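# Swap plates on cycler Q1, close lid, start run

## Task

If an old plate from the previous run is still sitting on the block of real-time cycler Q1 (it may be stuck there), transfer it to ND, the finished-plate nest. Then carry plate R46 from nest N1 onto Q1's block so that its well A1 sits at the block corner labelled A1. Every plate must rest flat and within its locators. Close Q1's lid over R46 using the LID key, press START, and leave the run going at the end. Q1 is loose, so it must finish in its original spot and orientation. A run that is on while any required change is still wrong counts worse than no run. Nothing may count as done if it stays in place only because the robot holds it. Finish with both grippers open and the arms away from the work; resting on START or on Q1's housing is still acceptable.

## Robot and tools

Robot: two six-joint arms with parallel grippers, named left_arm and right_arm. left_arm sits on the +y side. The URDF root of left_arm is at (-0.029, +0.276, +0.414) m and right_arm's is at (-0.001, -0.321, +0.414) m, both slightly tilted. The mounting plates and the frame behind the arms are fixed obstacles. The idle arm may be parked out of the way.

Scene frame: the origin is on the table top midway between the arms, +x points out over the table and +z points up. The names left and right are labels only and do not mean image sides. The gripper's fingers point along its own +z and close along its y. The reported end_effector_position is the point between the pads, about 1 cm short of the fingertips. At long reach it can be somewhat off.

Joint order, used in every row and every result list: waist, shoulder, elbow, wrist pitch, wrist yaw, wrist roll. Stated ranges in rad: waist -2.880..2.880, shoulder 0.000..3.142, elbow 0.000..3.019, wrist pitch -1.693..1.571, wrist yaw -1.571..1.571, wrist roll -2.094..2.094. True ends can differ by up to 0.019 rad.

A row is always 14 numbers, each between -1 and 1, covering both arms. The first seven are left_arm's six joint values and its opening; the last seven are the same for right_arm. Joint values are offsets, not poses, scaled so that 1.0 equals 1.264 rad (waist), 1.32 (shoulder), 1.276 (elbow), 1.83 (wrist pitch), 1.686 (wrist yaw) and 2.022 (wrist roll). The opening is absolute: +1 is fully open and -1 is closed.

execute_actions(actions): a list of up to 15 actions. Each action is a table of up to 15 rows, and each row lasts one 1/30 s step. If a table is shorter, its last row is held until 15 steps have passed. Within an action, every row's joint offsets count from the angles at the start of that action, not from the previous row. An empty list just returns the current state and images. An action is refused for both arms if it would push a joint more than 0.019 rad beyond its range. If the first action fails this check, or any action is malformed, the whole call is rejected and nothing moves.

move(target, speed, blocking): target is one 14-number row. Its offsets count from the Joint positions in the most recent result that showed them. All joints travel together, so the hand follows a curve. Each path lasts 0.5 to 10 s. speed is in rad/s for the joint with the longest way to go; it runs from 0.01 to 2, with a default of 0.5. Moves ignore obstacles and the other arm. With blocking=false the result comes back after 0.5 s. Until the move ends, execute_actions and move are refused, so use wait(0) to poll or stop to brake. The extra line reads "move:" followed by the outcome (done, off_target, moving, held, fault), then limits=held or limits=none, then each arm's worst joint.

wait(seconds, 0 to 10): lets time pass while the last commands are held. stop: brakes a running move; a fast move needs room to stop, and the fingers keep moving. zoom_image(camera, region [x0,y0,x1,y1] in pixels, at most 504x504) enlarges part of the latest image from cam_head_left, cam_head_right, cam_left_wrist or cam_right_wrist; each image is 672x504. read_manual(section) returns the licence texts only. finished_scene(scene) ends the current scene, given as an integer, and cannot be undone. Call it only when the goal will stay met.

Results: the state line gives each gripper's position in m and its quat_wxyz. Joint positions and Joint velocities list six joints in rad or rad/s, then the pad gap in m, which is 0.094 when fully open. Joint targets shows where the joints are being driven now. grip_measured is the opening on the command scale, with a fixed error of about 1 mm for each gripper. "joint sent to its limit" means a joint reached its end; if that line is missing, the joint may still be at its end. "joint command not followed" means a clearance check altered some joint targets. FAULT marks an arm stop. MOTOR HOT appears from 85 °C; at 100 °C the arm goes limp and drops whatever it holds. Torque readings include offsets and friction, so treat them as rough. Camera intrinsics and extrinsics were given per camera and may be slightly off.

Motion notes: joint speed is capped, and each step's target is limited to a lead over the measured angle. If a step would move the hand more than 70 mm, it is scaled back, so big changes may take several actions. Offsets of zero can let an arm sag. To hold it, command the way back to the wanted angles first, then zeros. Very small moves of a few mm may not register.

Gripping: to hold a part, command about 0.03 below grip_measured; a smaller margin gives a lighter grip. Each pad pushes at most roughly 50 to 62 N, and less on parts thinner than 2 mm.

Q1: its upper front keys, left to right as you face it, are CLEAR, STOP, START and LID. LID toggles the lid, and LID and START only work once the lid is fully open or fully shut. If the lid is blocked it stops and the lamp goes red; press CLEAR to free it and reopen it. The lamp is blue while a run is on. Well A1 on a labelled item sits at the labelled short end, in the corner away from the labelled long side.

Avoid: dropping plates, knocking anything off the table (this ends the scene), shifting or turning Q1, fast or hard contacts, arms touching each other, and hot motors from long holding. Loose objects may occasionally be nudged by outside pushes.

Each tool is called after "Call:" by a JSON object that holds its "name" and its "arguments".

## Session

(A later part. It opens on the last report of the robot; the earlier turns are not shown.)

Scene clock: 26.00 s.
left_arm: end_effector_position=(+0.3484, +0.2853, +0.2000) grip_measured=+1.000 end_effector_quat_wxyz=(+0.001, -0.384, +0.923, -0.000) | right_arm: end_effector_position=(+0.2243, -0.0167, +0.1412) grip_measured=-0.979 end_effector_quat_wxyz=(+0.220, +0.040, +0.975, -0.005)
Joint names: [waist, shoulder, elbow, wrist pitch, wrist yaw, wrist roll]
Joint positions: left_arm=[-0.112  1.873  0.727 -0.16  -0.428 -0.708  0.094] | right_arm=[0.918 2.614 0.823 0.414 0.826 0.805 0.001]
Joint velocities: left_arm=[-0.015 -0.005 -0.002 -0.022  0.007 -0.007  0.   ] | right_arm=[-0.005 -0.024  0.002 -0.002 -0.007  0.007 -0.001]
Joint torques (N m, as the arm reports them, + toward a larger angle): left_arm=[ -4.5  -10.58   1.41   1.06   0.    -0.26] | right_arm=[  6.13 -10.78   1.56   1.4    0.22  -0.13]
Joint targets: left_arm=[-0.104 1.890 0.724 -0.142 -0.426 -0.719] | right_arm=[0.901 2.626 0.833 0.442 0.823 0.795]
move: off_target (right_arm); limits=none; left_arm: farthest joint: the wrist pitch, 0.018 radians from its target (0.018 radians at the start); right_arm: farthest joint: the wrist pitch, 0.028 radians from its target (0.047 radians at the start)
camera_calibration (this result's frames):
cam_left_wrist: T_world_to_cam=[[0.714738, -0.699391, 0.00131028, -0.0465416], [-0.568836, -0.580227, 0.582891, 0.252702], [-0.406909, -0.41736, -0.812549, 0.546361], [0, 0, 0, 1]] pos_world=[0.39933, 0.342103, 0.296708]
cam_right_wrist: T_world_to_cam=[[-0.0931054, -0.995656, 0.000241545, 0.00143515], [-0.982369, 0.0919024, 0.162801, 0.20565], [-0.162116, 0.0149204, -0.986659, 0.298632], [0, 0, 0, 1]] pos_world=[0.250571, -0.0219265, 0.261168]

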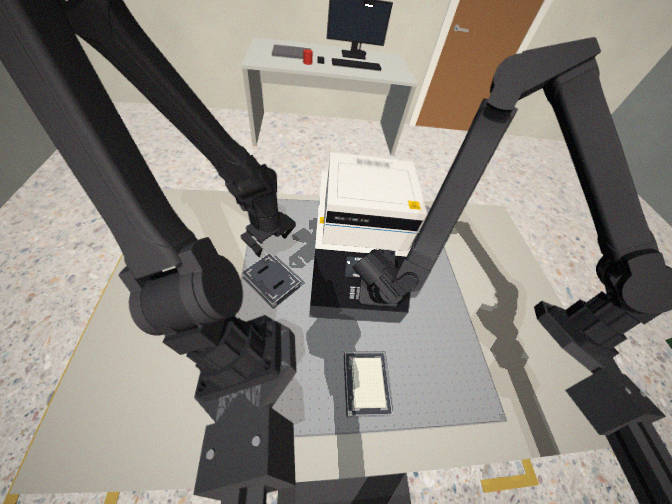

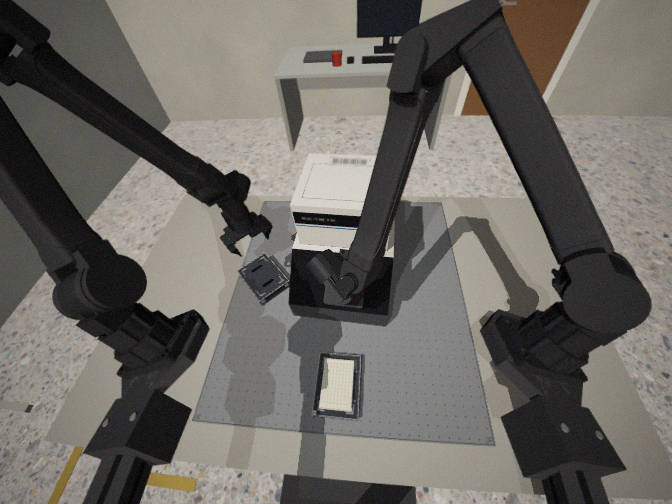

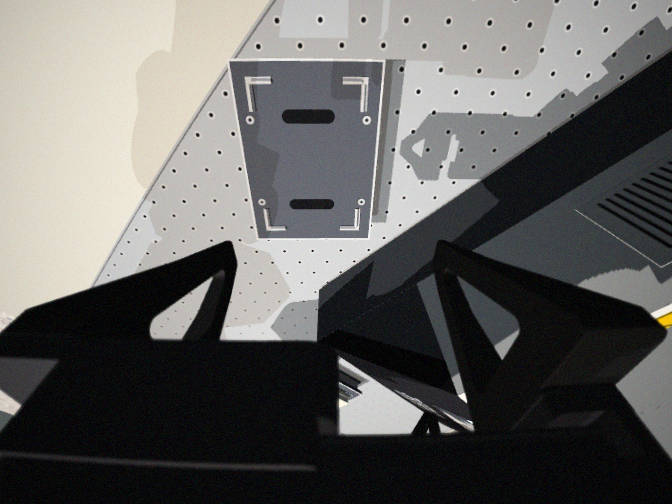

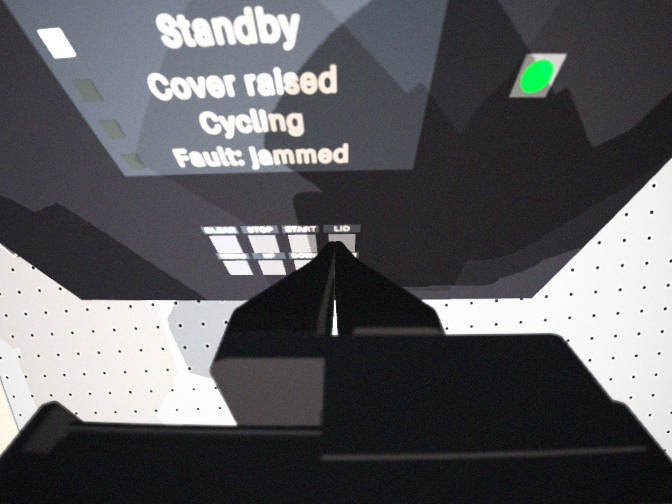

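Call:
{"name": "execute_actions", "arguments": {"actions": [[[0.0063, 0.0129, -0.0024, 0.0098, 0.0012, -0.0054, 1, -0.0178, 0.0091, 0.0078, 0.0153, -0.0018, -0.0049, -1]]]}}

Call:
{"name": "zoom_image", "arguments": {"camera": "cam_right_wrist", "region": [210, 170, 410, 290]}}

Scene clock: 26.87 s.
left_arm: end_effector_position=(+0.3484, +0.2853, +0.2000) grip_measured=+1.000 end_effector_quat_wxyz=(+0.001, -0.384, +0.923, -0.000) | right_arm: end_effector_position=(+0.2243, -0.0168, +0.1411) grip_measured=-0.979 end_effector_quat_wxyz=(+0.220, +0.040, +0.975, -0.005)
Joint names: [waist, shoulder, elbow, wrist pitch, wrist yaw, wrist roll]
Joint positions: left_arm=[-0.112  1.873  0.727 -0.16  -0.428 -0.708  0.094] | right_arm=[0.917 2.614 0.823 0.414 0.826 0.805 0.001]
Joint velocities: left_arm=[-0.015  0.005 -0.007 -0.017  0.007 -0.022  0.   ] | right_arm=[-0.005  0.005 -0.007  0.012  0.007 -0.007 -0.001]
Joint torques (N m, as the arm reports them, + toward a larger angle): left_arm=[ -4.48 -10.59   1.41   1.06  -0.01  -0.26] | right_arm=[  5.77 -10.77   1.52   1.43   0.22  -0.14]
Joint targets: left_arm=[-0.104 1.890 0.724 -0.142 -0.426 -0.719] | right_arm=[0.895 2.626 0.833 0.442 0.823 0.795]
camera_calibration (this result's frames):
cam_left_wrist: T_world_to_cam=[[0.714738, -0.699391, 0.00131028, -0.0465416], [-0.568836, -0.580227, 0.582891, 0.252702], [-0.406909, -0.41736, -0.812549, 0.546361], [0, 0, 0, 1]] pos_world=[0.39933, 0.342103, 0.296708]
cam_right_wrist: T_world_to_cam=[[-0.0929806, -0.995668, 0.000287839, 0.00134764], [-0.982314, 0.0917807, 0.163207, 0.205619], [-0.162526, 0.0148923, -0.986592, 0.298635], [0, 0, 0, 1]] pos_world=[0.250644, -0.0219774, 0.261072]

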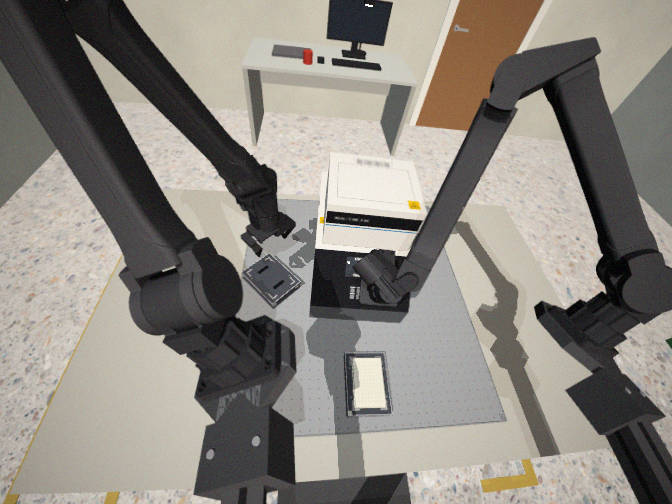

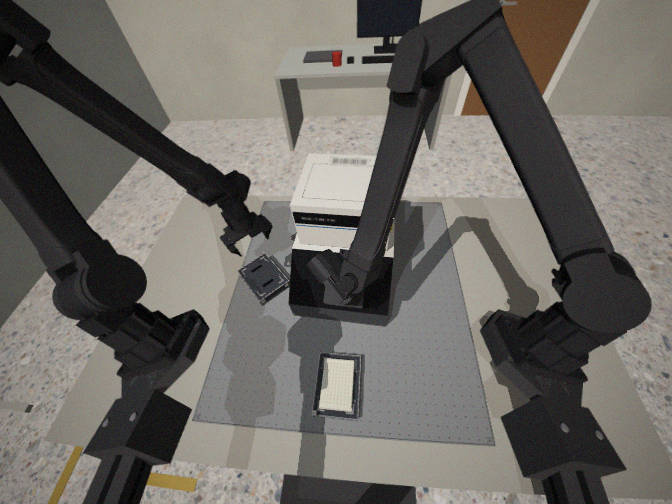

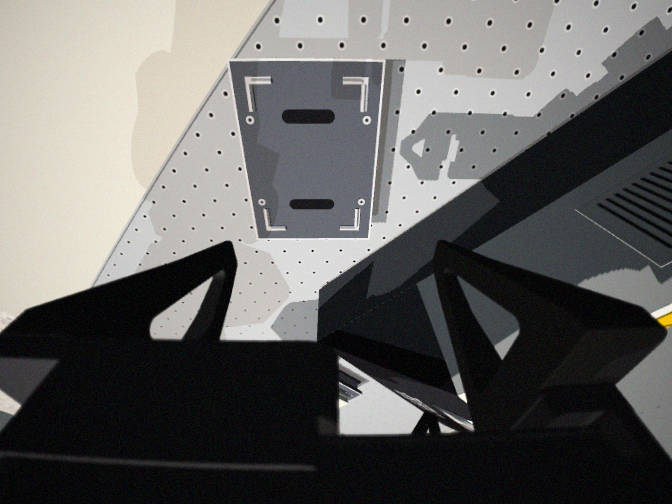

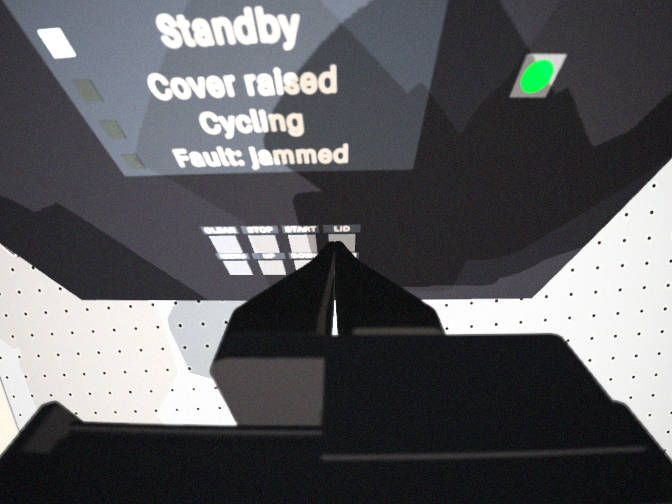

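Region (210, 170, 410, 290) of cam_right_wrist's 672x504 image, scaled by 2.520, with more detail than that image has; it fills the top 302 rows of this view, and the rest is white.

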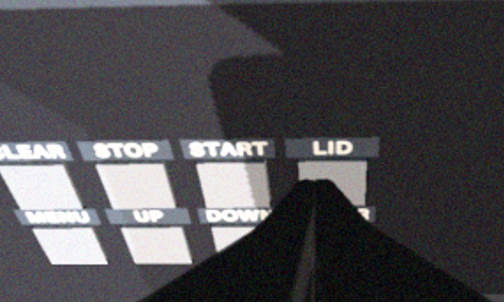

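Call:
{"name": "execute_actions", "arguments": {"actions": [[[0.0063, 0.0129, -0.0024, 0.0098, 0.0012, -0.0054, 1, -0.021, 0.0091, 0.0078, 0.0153, -0.0018, -0.0049, -1],[0.0063, 0.0129, -0.0024, 0.0098, 0.0012, -0.0054, 1, -0.023, 0.0091, 0.0085, 0.0153, -0.0018, -0.0049, -1],[0.0063, 0.0129, -0.0024, 0.0098, 0.0012, -0.0054, 1, -0.025, 0.0091, 0.009, 0.0153, -0.0018, -0.0049, -1],[0.0063, 0.0129, -0.0024, 0.0098, 0.0012, -0.0054, 1, -0.027, 0.0091, 0.010, 0.0153, -0.0018, -0.0049, -1],[0.0063, 0.0129, -0.0024, 0.0098, 0.0012, -0.0054, 1, -0.029, 0.0091, 0.011, 0.0153, -0.0018, -0.0049, -1]]]}}

Scene clock: 28.00 s.
left_arm: end_effector_position=(+0.3484, +0.2853, +0.2000) grip_measured=+1.000 end_effector_quat_wxyz=(+0.001, -0.384, +0.923, -0.000) | right_arm: end_effector_position=(+0.2248, -0.0170, +0.1405) grip_measured=-0.979 end_effector_quat_wxyz=(+0.219, +0.042, +0.975, -0.004)
Joint names: [waist, shoulder, elbow, wrist pitch, wrist yaw, wrist roll]
Joint positions: left_arm=[-0.112  1.873  0.727 -0.16  -0.428 -0.708  0.094] | right_arm=[0.914 2.614 0.823 0.417 0.822 0.804 0.001]
Joint velocities: left_arm=[ 0.015 -0.005 -0.012  0.017 -0.007 -0.051  0.   ] | right_arm=[-0.005 -0.024  0.002 -0.012 -0.007 -0.037  0.001]
Joint torques (N m, as the arm reports them, + toward a larger angle): left_arm=[ -4.55 -10.64   1.41   1.05   0.    -0.26] | right_arm=[  4.72 -10.76   1.9    1.37   0.37  -0.14]
Joint targets: left_arm=[-0.104 1.890 0.724 -0.142 -0.426 -0.719] | right_arm=[0.881 2.626 0.837 0.443 0.823 0.795]
camera_calibration (this result's frames):
cam_left_wrist: T_world_to_cam=[[0.714738, -0.699391, 0.00131028, -0.0465416], [-0.568836, -0.580227, 0.582891, 0.252702], [-0.406909, -0.41736, -0.812549, 0.546361], [0, 0, 0, 1]] pos_world=[0.39933, 0.342103, 0.296708]
cam_right_wrist: T_world_to_cam=[[-0.0956476, -0.995412, -0.00235214, 0.00216357], [-0.981666, 0.0939348, 0.165857, 0.205749], [-0.164875, 0.0181728, -0.986147, 0.298614], [0, 0, 0, 1]] pos_world=[0.251418, -0.0226, 0.260357]

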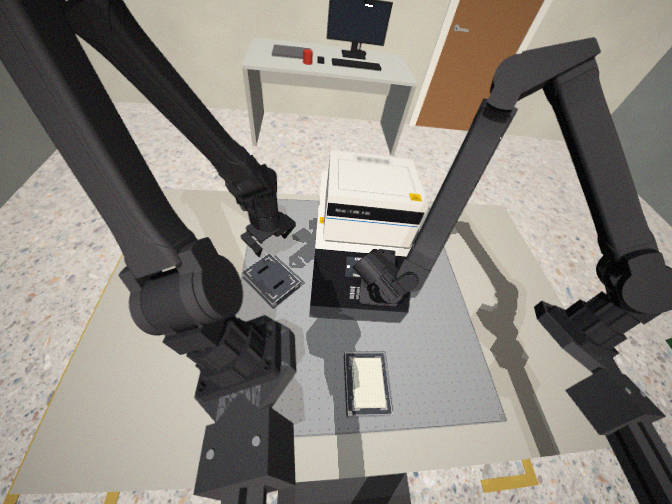

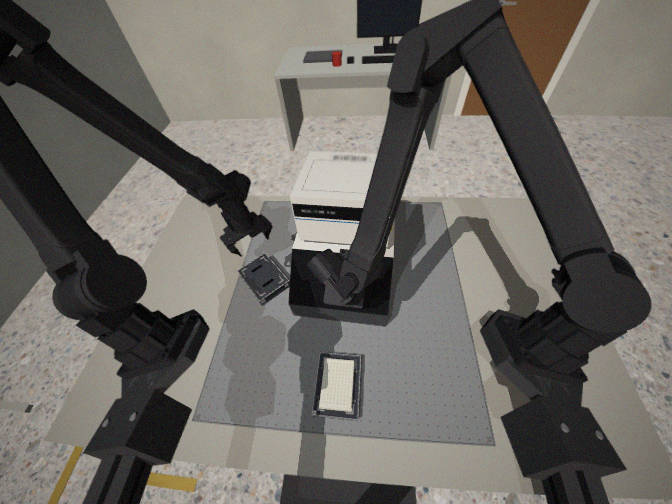

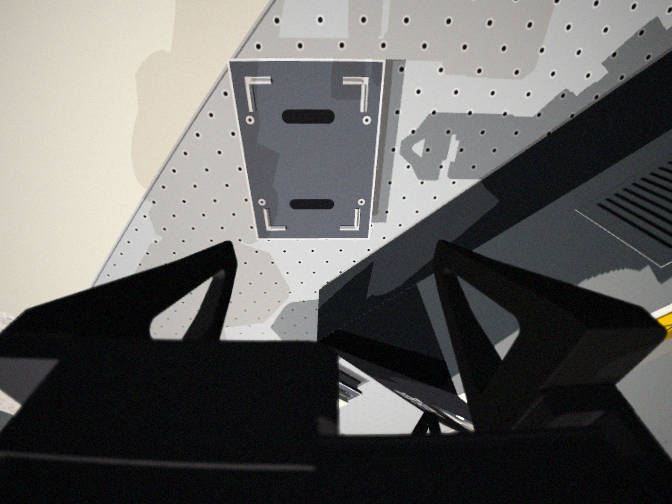

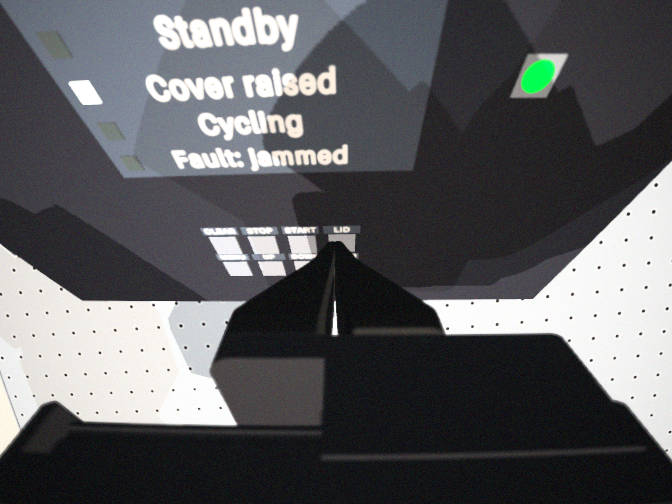

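The lid is opening. Retracting off the key.

Call:
{"name": "move", "arguments": {"target": [0.0063, 0.0129, -0.0024, 0.0098, 0.0012, -0.0054, 1, 0.1290, -0.150, -0.0700, -0.170, 0.0110, 0.1180, -1], "speed": 0.4}}

Scene clock: 29.60 s.
left_arm: end_effector_position=(+0.3484, +0.2853, +0.2000) grip_measured=+1.000 end_effector_quat_wxyz=(+0.001, -0.384, +0.923, -0.000) | right_arm: end_effector_position=(+0.1974, -0.0271, +0.2067) grip_measured=-0.979 end_effector_quat_wxyz=(+0.211, +0.035, +0.977, -0.016)
Joint names: [waist, shoulder, elbow, wrist pitch, wrist yaw, wrist roll]
Joint positions: left_arm=[-0.112  1.873  0.727 -0.16  -0.428 -0.708  0.094] | right_arm=[1.062 2.434 0.737 0.123 0.838 1.033 0.001]
Joint velocities: left_arm=[-0.015 -0.005  0.017 -0.007 -0.037  0.037  0.   ] | right_arm=[-0.005 -0.015 -0.002 -0.012  0.066 -0.022  0.   ]
Joint torques (N m, as the arm reports them, + toward a larger angle): left_arm=[ -4.54 -10.64   1.42   1.06   0.    -0.26] | right_arm=[  8.43 -12.95   1.23  -0.23   0.54   0.06]
Joint targets: left_arm=[-0.104 1.890 0.724 -0.142 -0.426 -0.719] | right_arm=[1.077 2.416 0.733 0.105 0.841 1.043]
move: done; limits=none; left_arm: farthest joint: the wrist pitch, 0.018 radians from its target (0.018 radians at the start); right_arm: farthest joint: the shoulder, 0.018 radians from its target (0.198 radians at the start)
camera_calibration (this result's frames):
cam_left_wrist: T_world_to_cam=[[0.714738, -0.699391, 0.00131028, -0.0465416], [-0.568836, -0.580227, 0.582891, 0.252702], [-0.406909, -0.41736, -0.812549, 0.546361], [0, 0, 0, 1]] pos_world=[0.39933, 0.342103, 0.296708]
cam_right_wrist: T_world_to_cam=[[-0.0879681, -0.995824, 0.0244284, -0.0174997], [-0.979499, 0.0909356, 0.179755, 0.165396], [-0.181226, -0.00811488, -0.983408, 0.361514], [0, 0, 0, 1]] pos_world=[0.225981, -0.0295333, 0.326213]

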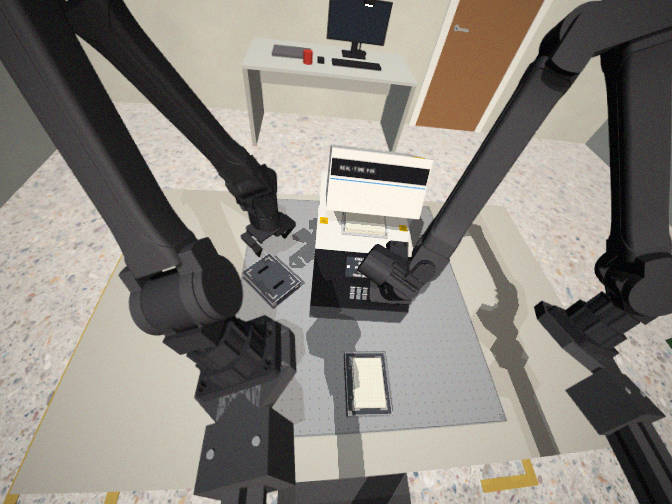

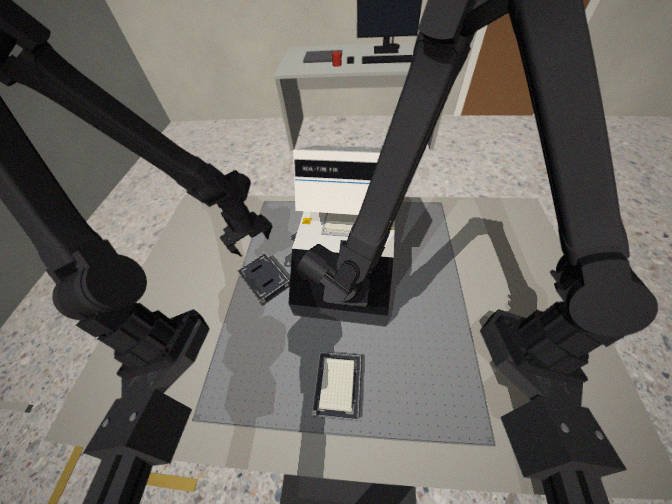

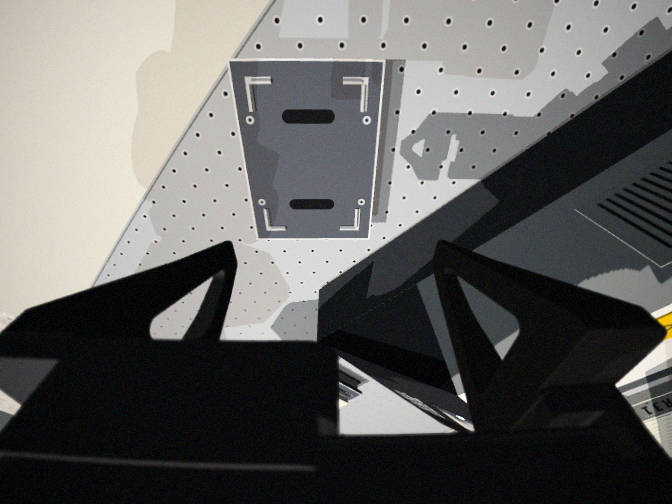

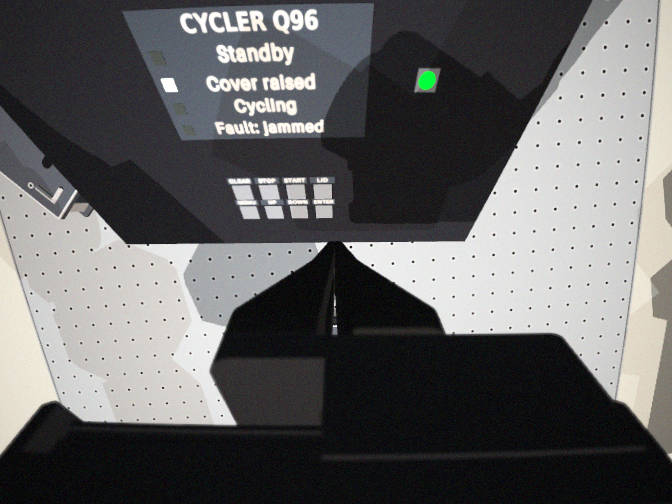

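Call:
{"name": "move", "arguments": {"target": [0.0063, 0.0129, -0.0024, 0.0098, 0.0012, -0.0054, 1, -0.40, -0.48, -0.345, -0.067, -0.052, 0.0, -1], "speed": 0.7}}

Call:
{"name": "zoom_image", "arguments": {"camera": "cam_head_left", "region": [300, 120, 450, 270]}}

Call:
{"name": "zoom_image", "arguments": {"camera": "cam_head_right", "region": [270, 120, 420, 270]}}

Scene clock: 32.80 s.
left_arm: end_effector_position=(+0.3484, +0.2853, +0.2000) grip_measured=+1.000 end_effector_quat_wxyz=(+0.001, -0.384, +0.923, -0.000) | right_arm: end_effector_position=(+0.2088, -0.2585, +0.2662) grip_measured=-0.979 end_effector_quat_wxyz=(+0.103, +0.257, +0.958, -0.077)
Joint names: [waist, shoulder, elbow, wrist pitch, wrist yaw, wrist roll]
Joint positions: left_arm=[-0.112  1.873  0.727 -0.16  -0.428 -0.708  0.094] | right_arm=[0.562 1.805 0.297 0.017 0.752 1.033 0.001]
Joint velocities: left_arm=[ 0.015 -0.005  0.012 -0.007 -0.081 -0.051  0.   ] | right_arm=[ 0.005  0.005 -0.012  0.002 -0.022 -0.022 -0.   ]
Joint torques (N m, as the arm reports them, + toward a larger angle): left_arm=[ -4.52 -10.61   1.41   1.06   0.    -0.26] | right_arm=[ 4.07 -6.65  1.1  -0.31  0.22 -0.04]
Joint targets: left_arm=[-0.104 1.890 0.724 -0.142 -0.426 -0.719] | right_arm=[0.556 1.800 0.297 0.001 0.750 1.033]
move: done; limits=none; left_arm: farthest joint: the wrist pitch, 0.018 radians from its target (0.018 radians at the start); right_arm: farthest joint: the wrist pitch, 0.017 radians from its target (0.123 radians at the start)
camera_calibration (this result's frames):
cam_left_wrist: T_world_to_cam=[[0.714738, -0.699391, 0.00131028, -0.0465416], [-0.568836, -0.580227, 0.582891, 0.252702], [-0.406909, -0.41736, -0.812549, 0.546361], [0, 0, 0, 1]] pos_world=[0.39933, 0.342103, 0.296708]
cam_right_wrist: T_world_to_cam=[[-0.515612, -0.850201, 0.106312, -0.143224], [-0.778401, 0.516658, 0.356591, 0.207897], [-0.358101, 0.101109, -0.928192, 0.470745], [0, 0, 0, 1]] pos_world=[0.256554, -0.276778, 0.378034]

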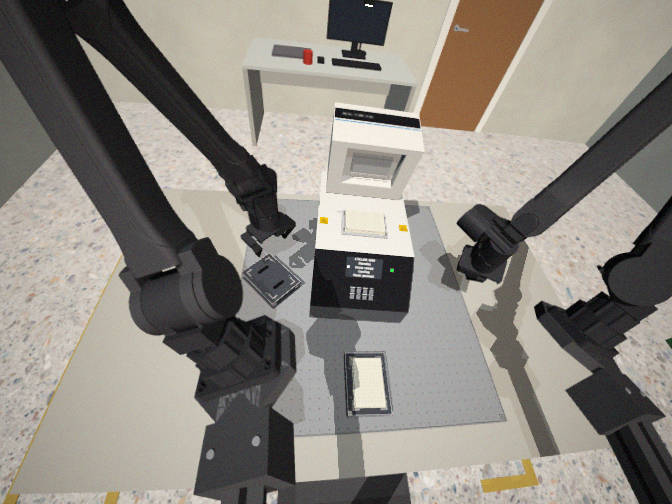

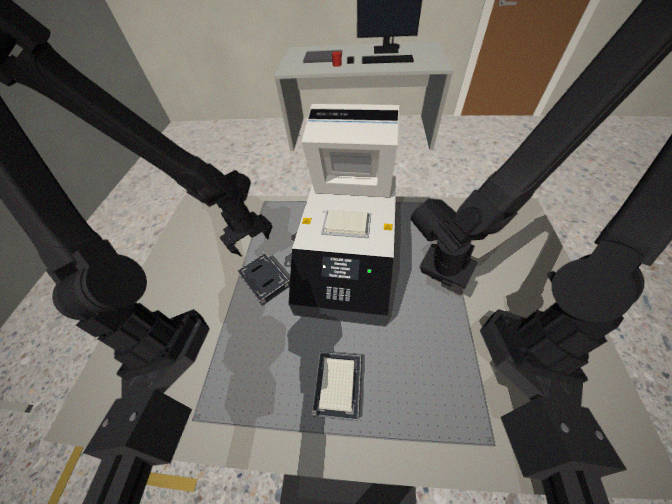

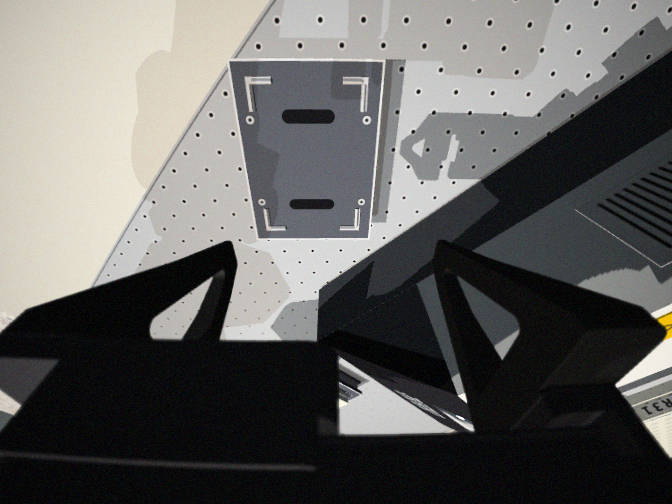

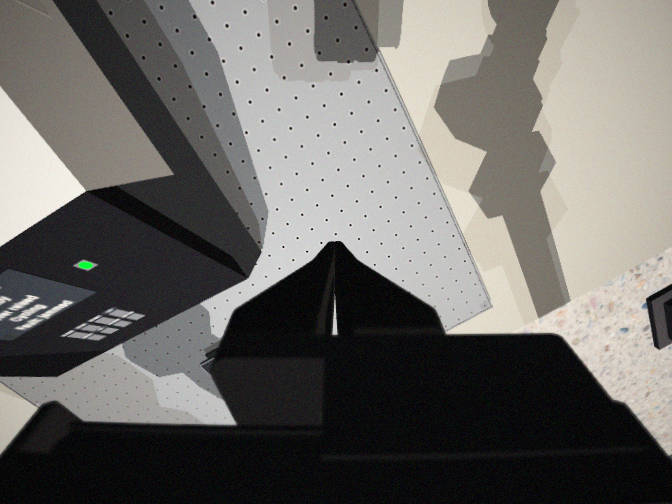

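Region (300, 120, 450, 270) of cam_head_left's 672x504 image, scaled by 3.360, with more detail than that image has.

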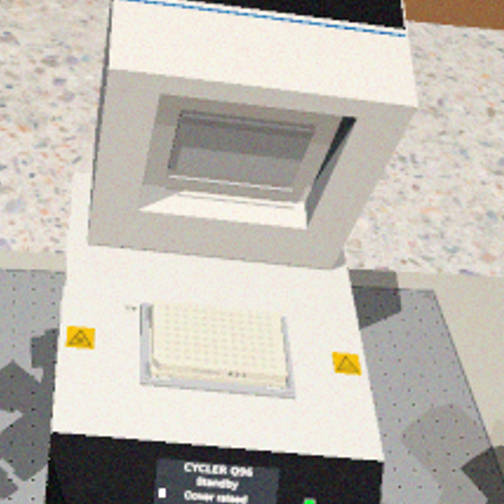

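Region (270, 120, 420, 270) of cam_head_right's 672x504 image, scaled by 3.360, with more detail than that image has.

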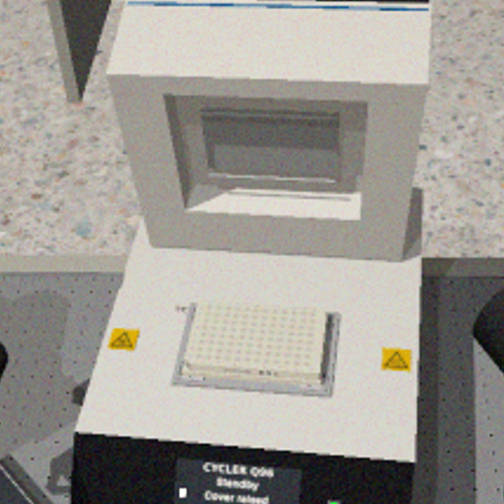

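Call:
{"name": "execute_actions", "arguments": {"actions": []}}

Call:
{"name": "zoom_image", "arguments": {"camera": "cam_head_right", "region": [270, 90, 520, 310]}}

Call:
{"name": "zoom_image", "arguments": {"camera": "cam_head_left", "region": [200, 90, 450, 310]}}

Scene clock: 34.93 s.
left_arm: end_effector_position=(+0.3484, +0.2853, +0.2000) grip_measured=+1.000 end_effector_quat_wxyz=(+0.001, -0.384, +0.923, -0.000) | right_arm: end_effector_position=(+0.2088, -0.2585, +0.2662) grip_measured=-0.979 end_effector_quat_wxyz=(+0.103, +0.257, +0.958, -0.077)
Joint names: [waist, shoulder, elbow, wrist pitch, wrist yaw, wrist roll]
Joint positions: left_arm=[-0.112  1.873  0.727 -0.16  -0.428 -0.708  0.094] | right_arm=[0.562 1.805 0.297 0.017 0.752 1.033 0.001]
Joint velocities: left_arm=[-0.005 -0.005 -0.007  0.002 -0.037  0.007  0.   ] | right_arm=[-0.005 -0.005 -0.012  0.007  0.022  0.022  0.   ]
Joint torques (N m, as the arm reports them, + toward a larger angle): left_arm=[ -4.58 -10.62   1.41   1.06   0.    -0.26] | right_arm=[ 4.13 -6.26  1.   -0.39  0.22 -0.04]
Joint targets: left_arm=[-0.104 1.890 0.724 -0.142 -0.426 -0.719] | right_arm=[0.556 1.800 0.297 0.001 0.750 1.033]
camera_calibration (this result's frames):
cam_left_wrist: T_world_to_cam=[[0.714738, -0.699391, 0.00131028, -0.0465416], [-0.568836, -0.580227, 0.582891, 0.252702], [-0.406909, -0.41736, -0.812549, 0.546361], [0, 0, 0, 1]] pos_world=[0.39933, 0.342103, 0.296708]
cam_right_wrist: T_world_to_cam=[[-0.515612, -0.850201, 0.106312, -0.143224], [-0.778401, 0.516658, 0.356591, 0.207897], [-0.358101, 0.101109, -0.928192, 0.470745], [0, 0, 0, 1]] pos_world=[0.256554, -0.276778, 0.378034]

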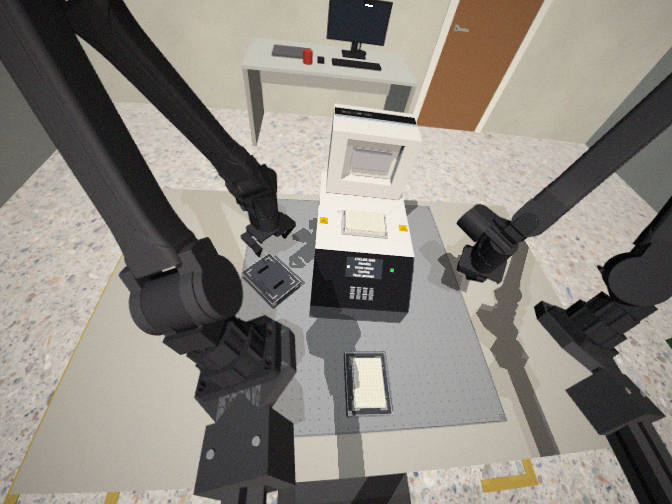

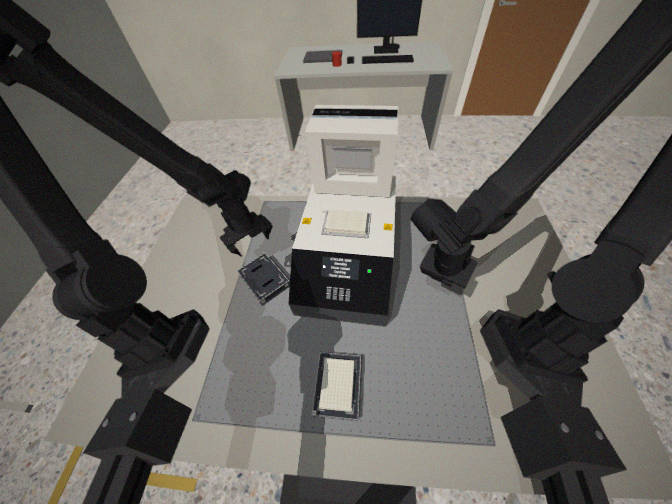

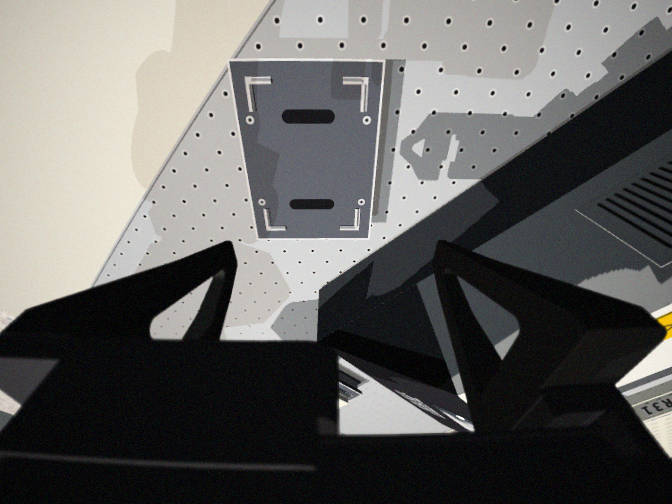

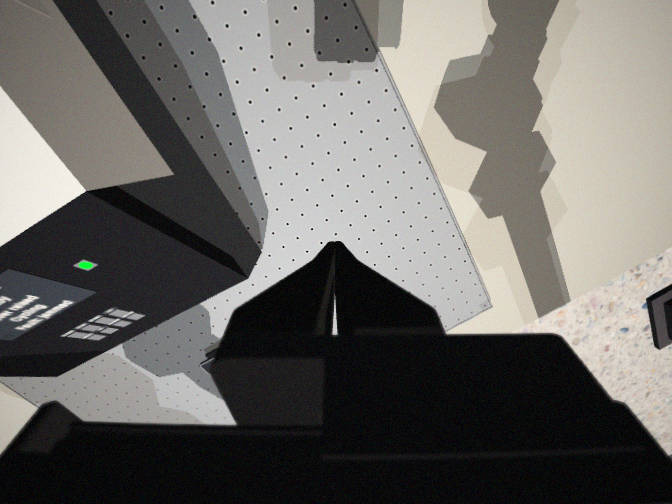

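Region (270, 90, 520, 310) of cam_head_right's 672x504 image, scaled by 2.016, with more detail than that image has; it fills the top 444 rows of this view, and the rest is white.

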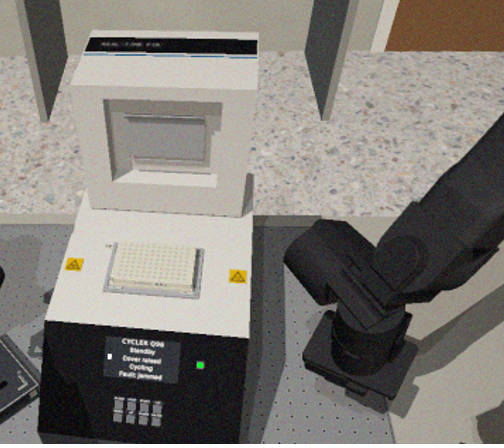

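Region (200, 90, 450, 310) of cam_head_left's 672x504 image, scaled by 2.016, with more detail than that image has; it fills the top 444 rows of this view, and the rest is white.

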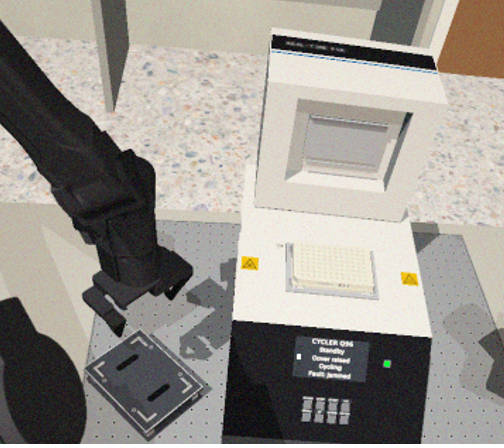

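Call:
{"name": "move", "arguments": {"target": [-0.2455, -0.0839, 0.135, -0.2327, -0.0352, 0.4491, 1, -0.003, -0.0038, 0, -0.004, -0.0012, 0, -1], "speed": 1.0}}

Scene clock: 38.67 s.
left_arm: end_effector_position=(+0.3776, +0.1977, +0.2986) grip_measured=+1.000 end_effector_quat_wxyz=(-0.012, +0.228, +0.974, +0.000) | right_arm: end_effector_position=(+0.2088, -0.2585, +0.2662) grip_measured=-0.979 end_effector_quat_wxyz=(+0.103, +0.257, +0.958, -0.077)
Joint names: [waist, shoulder, elbow, wrist pitch, wrist yaw, wrist roll]
Joint positions: left_arm=[-0.42   1.786  0.87  -0.571 -0.486  0.188  0.094] | right_arm=[0.562 1.805 0.297 0.017 0.752 1.033 0.001]
Joint velocities: left_arm=[ 0.005 -0.005  0.002  0.002 -0.007  0.051  0.   ] | right_arm=[ 0.005  0.005 -0.017 -0.012 -0.051  0.022  0.001]
Joint torques (N m, as the arm reports them, + toward a larger angle): left_arm=[ -5.9  -14.35   6.22  -0.21  -0.12  -0.07] | right_arm=[ 4.34 -6.28  0.97 -0.1   0.24 -0.03]
Joint targets: left_arm=[-0.422 1.762 0.899 -0.586 -0.488 0.200] | right_arm=[0.558 1.800 0.297 0.010 0.750 1.033]
move: off_target (left_arm); limits=none; left_arm: farthest joint: the elbow, 0.030 radians from its target (0.173 radians at the start); right_arm: farthest joint: the wrist pitch, 0.007 radians from its target (0.007 radians at the start)
camera_calibration (this result's frames):
cam_left_wrist: T_world_to_cam=[[-0.436472, -0.899706, 0.0046787, 0.34441], [-0.716181, 0.350577, 0.603474, 0.0265575], [-0.544589, 0.260048, -0.797369, 0.515292], [0, 0, 0, 1]] pos_world=[0.449968, 0.166557, 0.39324]
cam_right_wrist: T_world_to_cam=[[-0.515612, -0.850201, 0.106312, -0.143224], [-0.778401, 0.516658, 0.356591, 0.207897], [-0.358101, 0.101109, -0.928192, 0.470745], [0, 0, 0, 1]] pos_world=[0.256554, -0.276778, 0.378034]

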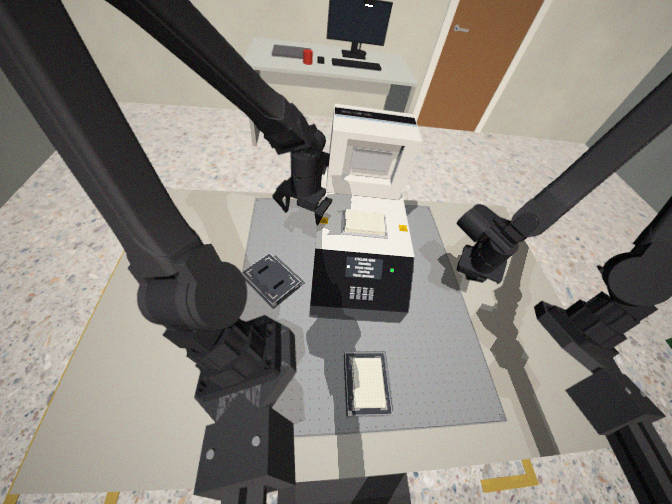

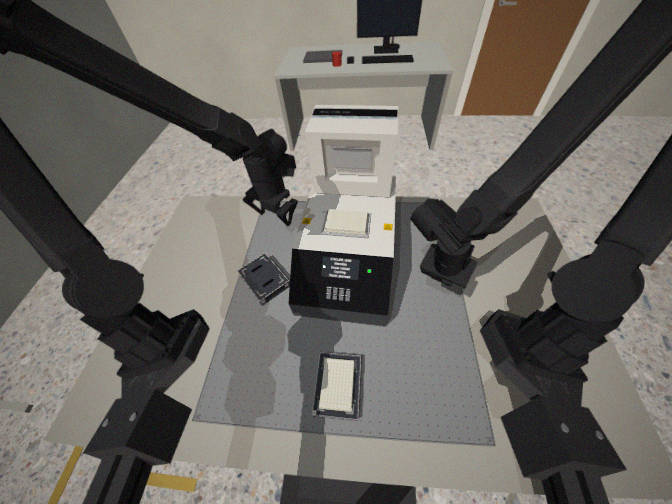

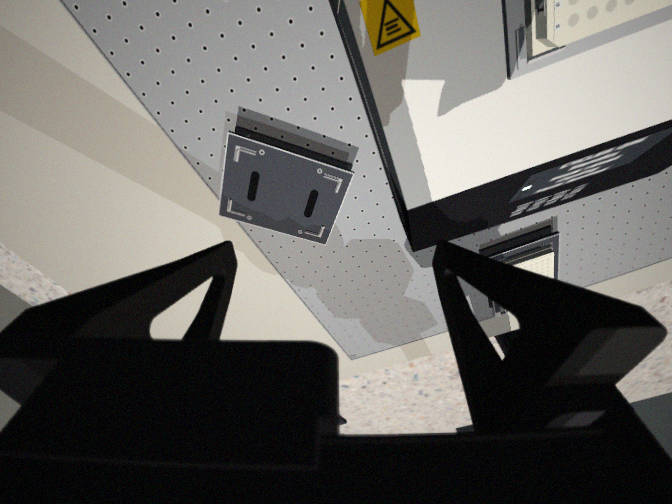

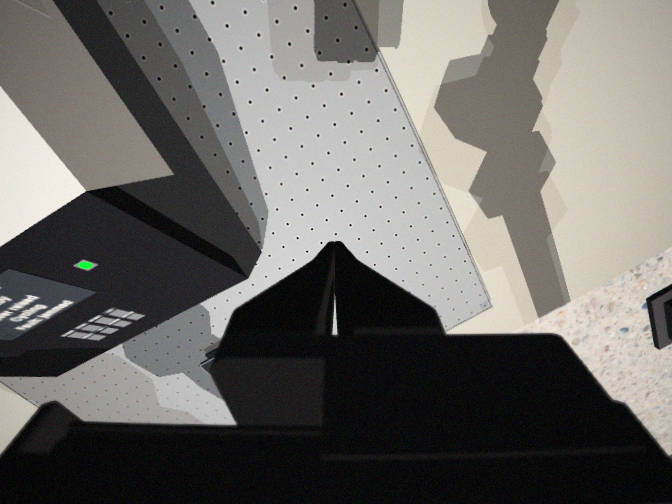

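Call:
{"name": "move", "arguments": {"target": [-0.2463, 0.3034, 0.3909, -0.1285, -0.0069, 0.4273, 1, -0.003, -0.0038, 0, -0.004, -0.0012, 0, -1], "speed": 0.9}}

Scene clock: 40.87 s.
left_arm: end_effector_position=(+0.4307, -0.0052, +0.3107) grip_measured=+1.000 end_effector_quat_wxyz=(-0.001, +0.737, +0.676, -0.000) | right_arm: end_effector_position=(+0.2088, -0.2585, +0.2662) grip_measured=-0.979 end_effector_quat_wxyz=(+0.103, +0.257, +0.958, -0.077)
Joint names: [waist, shoulder, elbow, wrist pitch, wrist yaw, wrist roll]
Joint positions: left_arm=[-0.734  2.171  1.329 -0.791 -0.495  1.04   0.094] | right_arm=[0.562 1.805 0.297 0.017 0.752 1.033 0.001]
Joint velocities: left_arm=[ 0.005 -0.005  0.012 -0.007 -0.037 -0.022  0.   ] | right_arm=[-0.005 -0.005 -0.002 -0.017 -0.022 -0.037  0.   ]
Joint torques (N m, as the arm reports them, + toward a larger angle): left_arm=[ -7.81 -15.33   8.42  -0.21  -0.05  -0.06] | right_arm=[ 4.34 -6.3   0.97 -0.1   0.24 -0.03]
Joint targets: left_arm=[-0.731 2.186 1.368 -0.806 -0.497 1.052] | right_arm=[0.558 1.800 0.297 0.010 0.750 1.033]
move: off_target (left_arm); limits=none; left_arm: farthest joint: the elbow, 0.039 radians from its target (0.499 radians at the start); right_arm: farthest joint: the wrist pitch, 0.007 radians from its target (0.007 radians at the start)
camera_calibration (this result's frames):
cam_left_wrist: T_world_to_cam=[[-0.996939, 0.0781607, 0.00191545, 0.432337], [0.0644623, 0.80786, 0.585839, -0.199968], [0.0442421, 0.584169, -0.810425, 0.358757], [0, 0, 0, 1]] pos_world=[0.428032, -0.0818201, 0.407067]
cam_right_wrist: T_world_to_cam=[[-0.515612, -0.850201, 0.106312, -0.143224], [-0.778401, 0.516658, 0.356591, 0.207897], [-0.358101, 0.101109, -0.928192, 0.470745], [0, 0, 0, 1]] pos_world=[0.256554, -0.276778, 0.378034]

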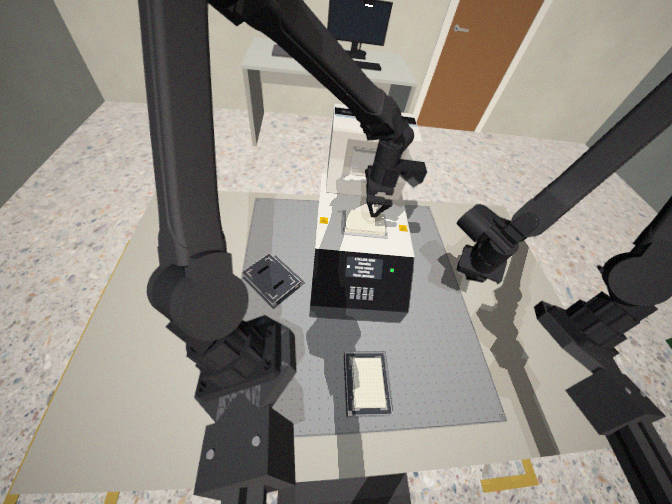

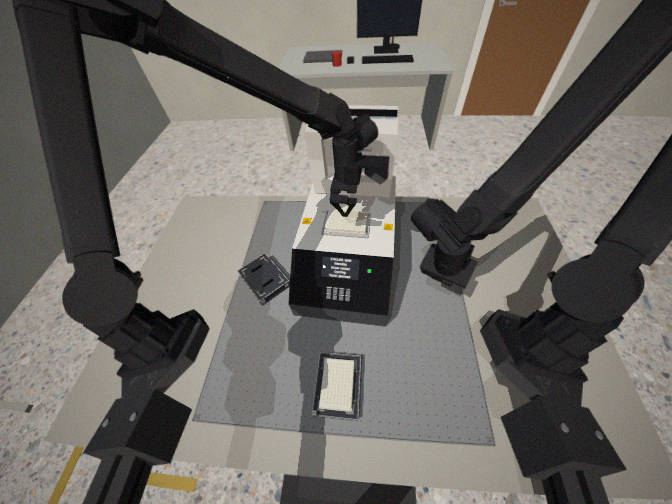

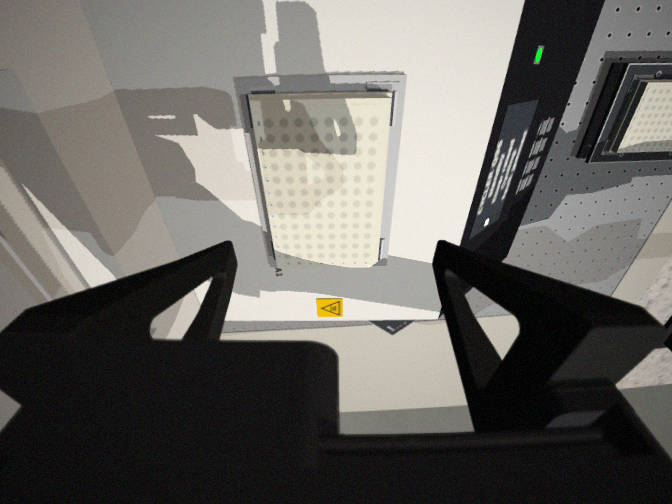

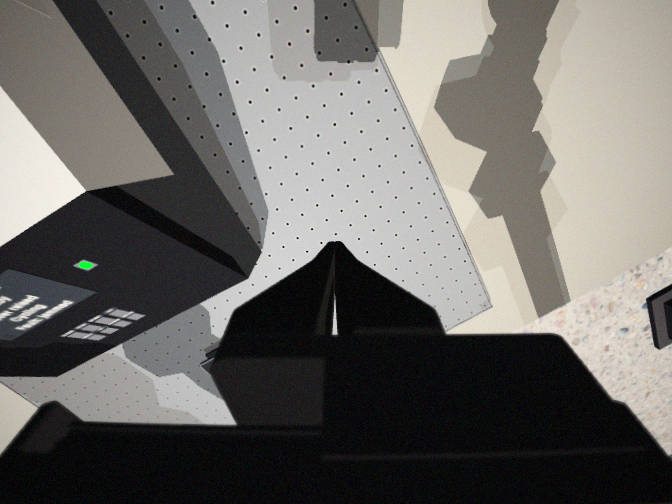

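Call:
{"name": "zoom_image", "arguments": {"camera": "cam_left_wrist", "region": [210, 60, 450, 300]}}

Call:
{"name": "zoom_image", "arguments": {"camera": "cam_left_wrist", "region": [560, 40, 672, 180]}}

Region (210, 60, 450, 300) of cam_left_wrist's 672x504 image, scaled by 2.100, with more detail than that image has.

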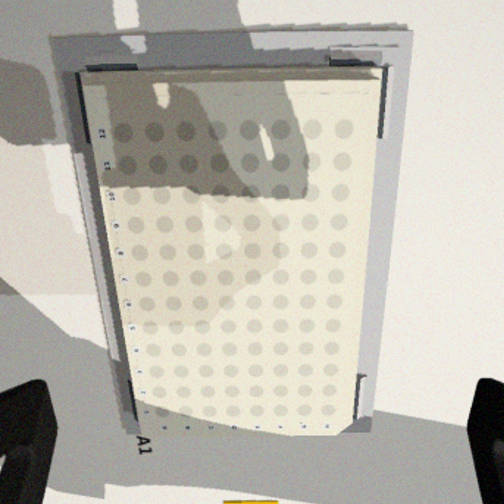

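Region (560, 40, 672, 180) of cam_left_wrist's 672x504 image, scaled by 3.600, with more detail than that image has; it fills the left 403 columns of this view, and the rest is white.

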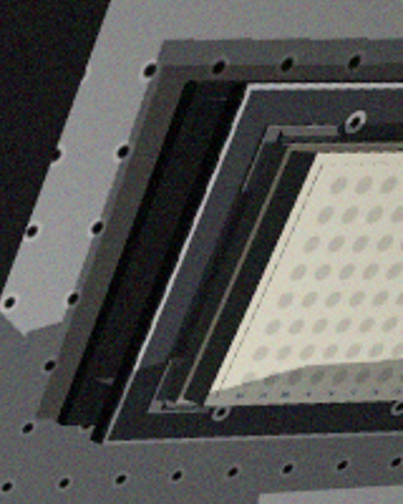

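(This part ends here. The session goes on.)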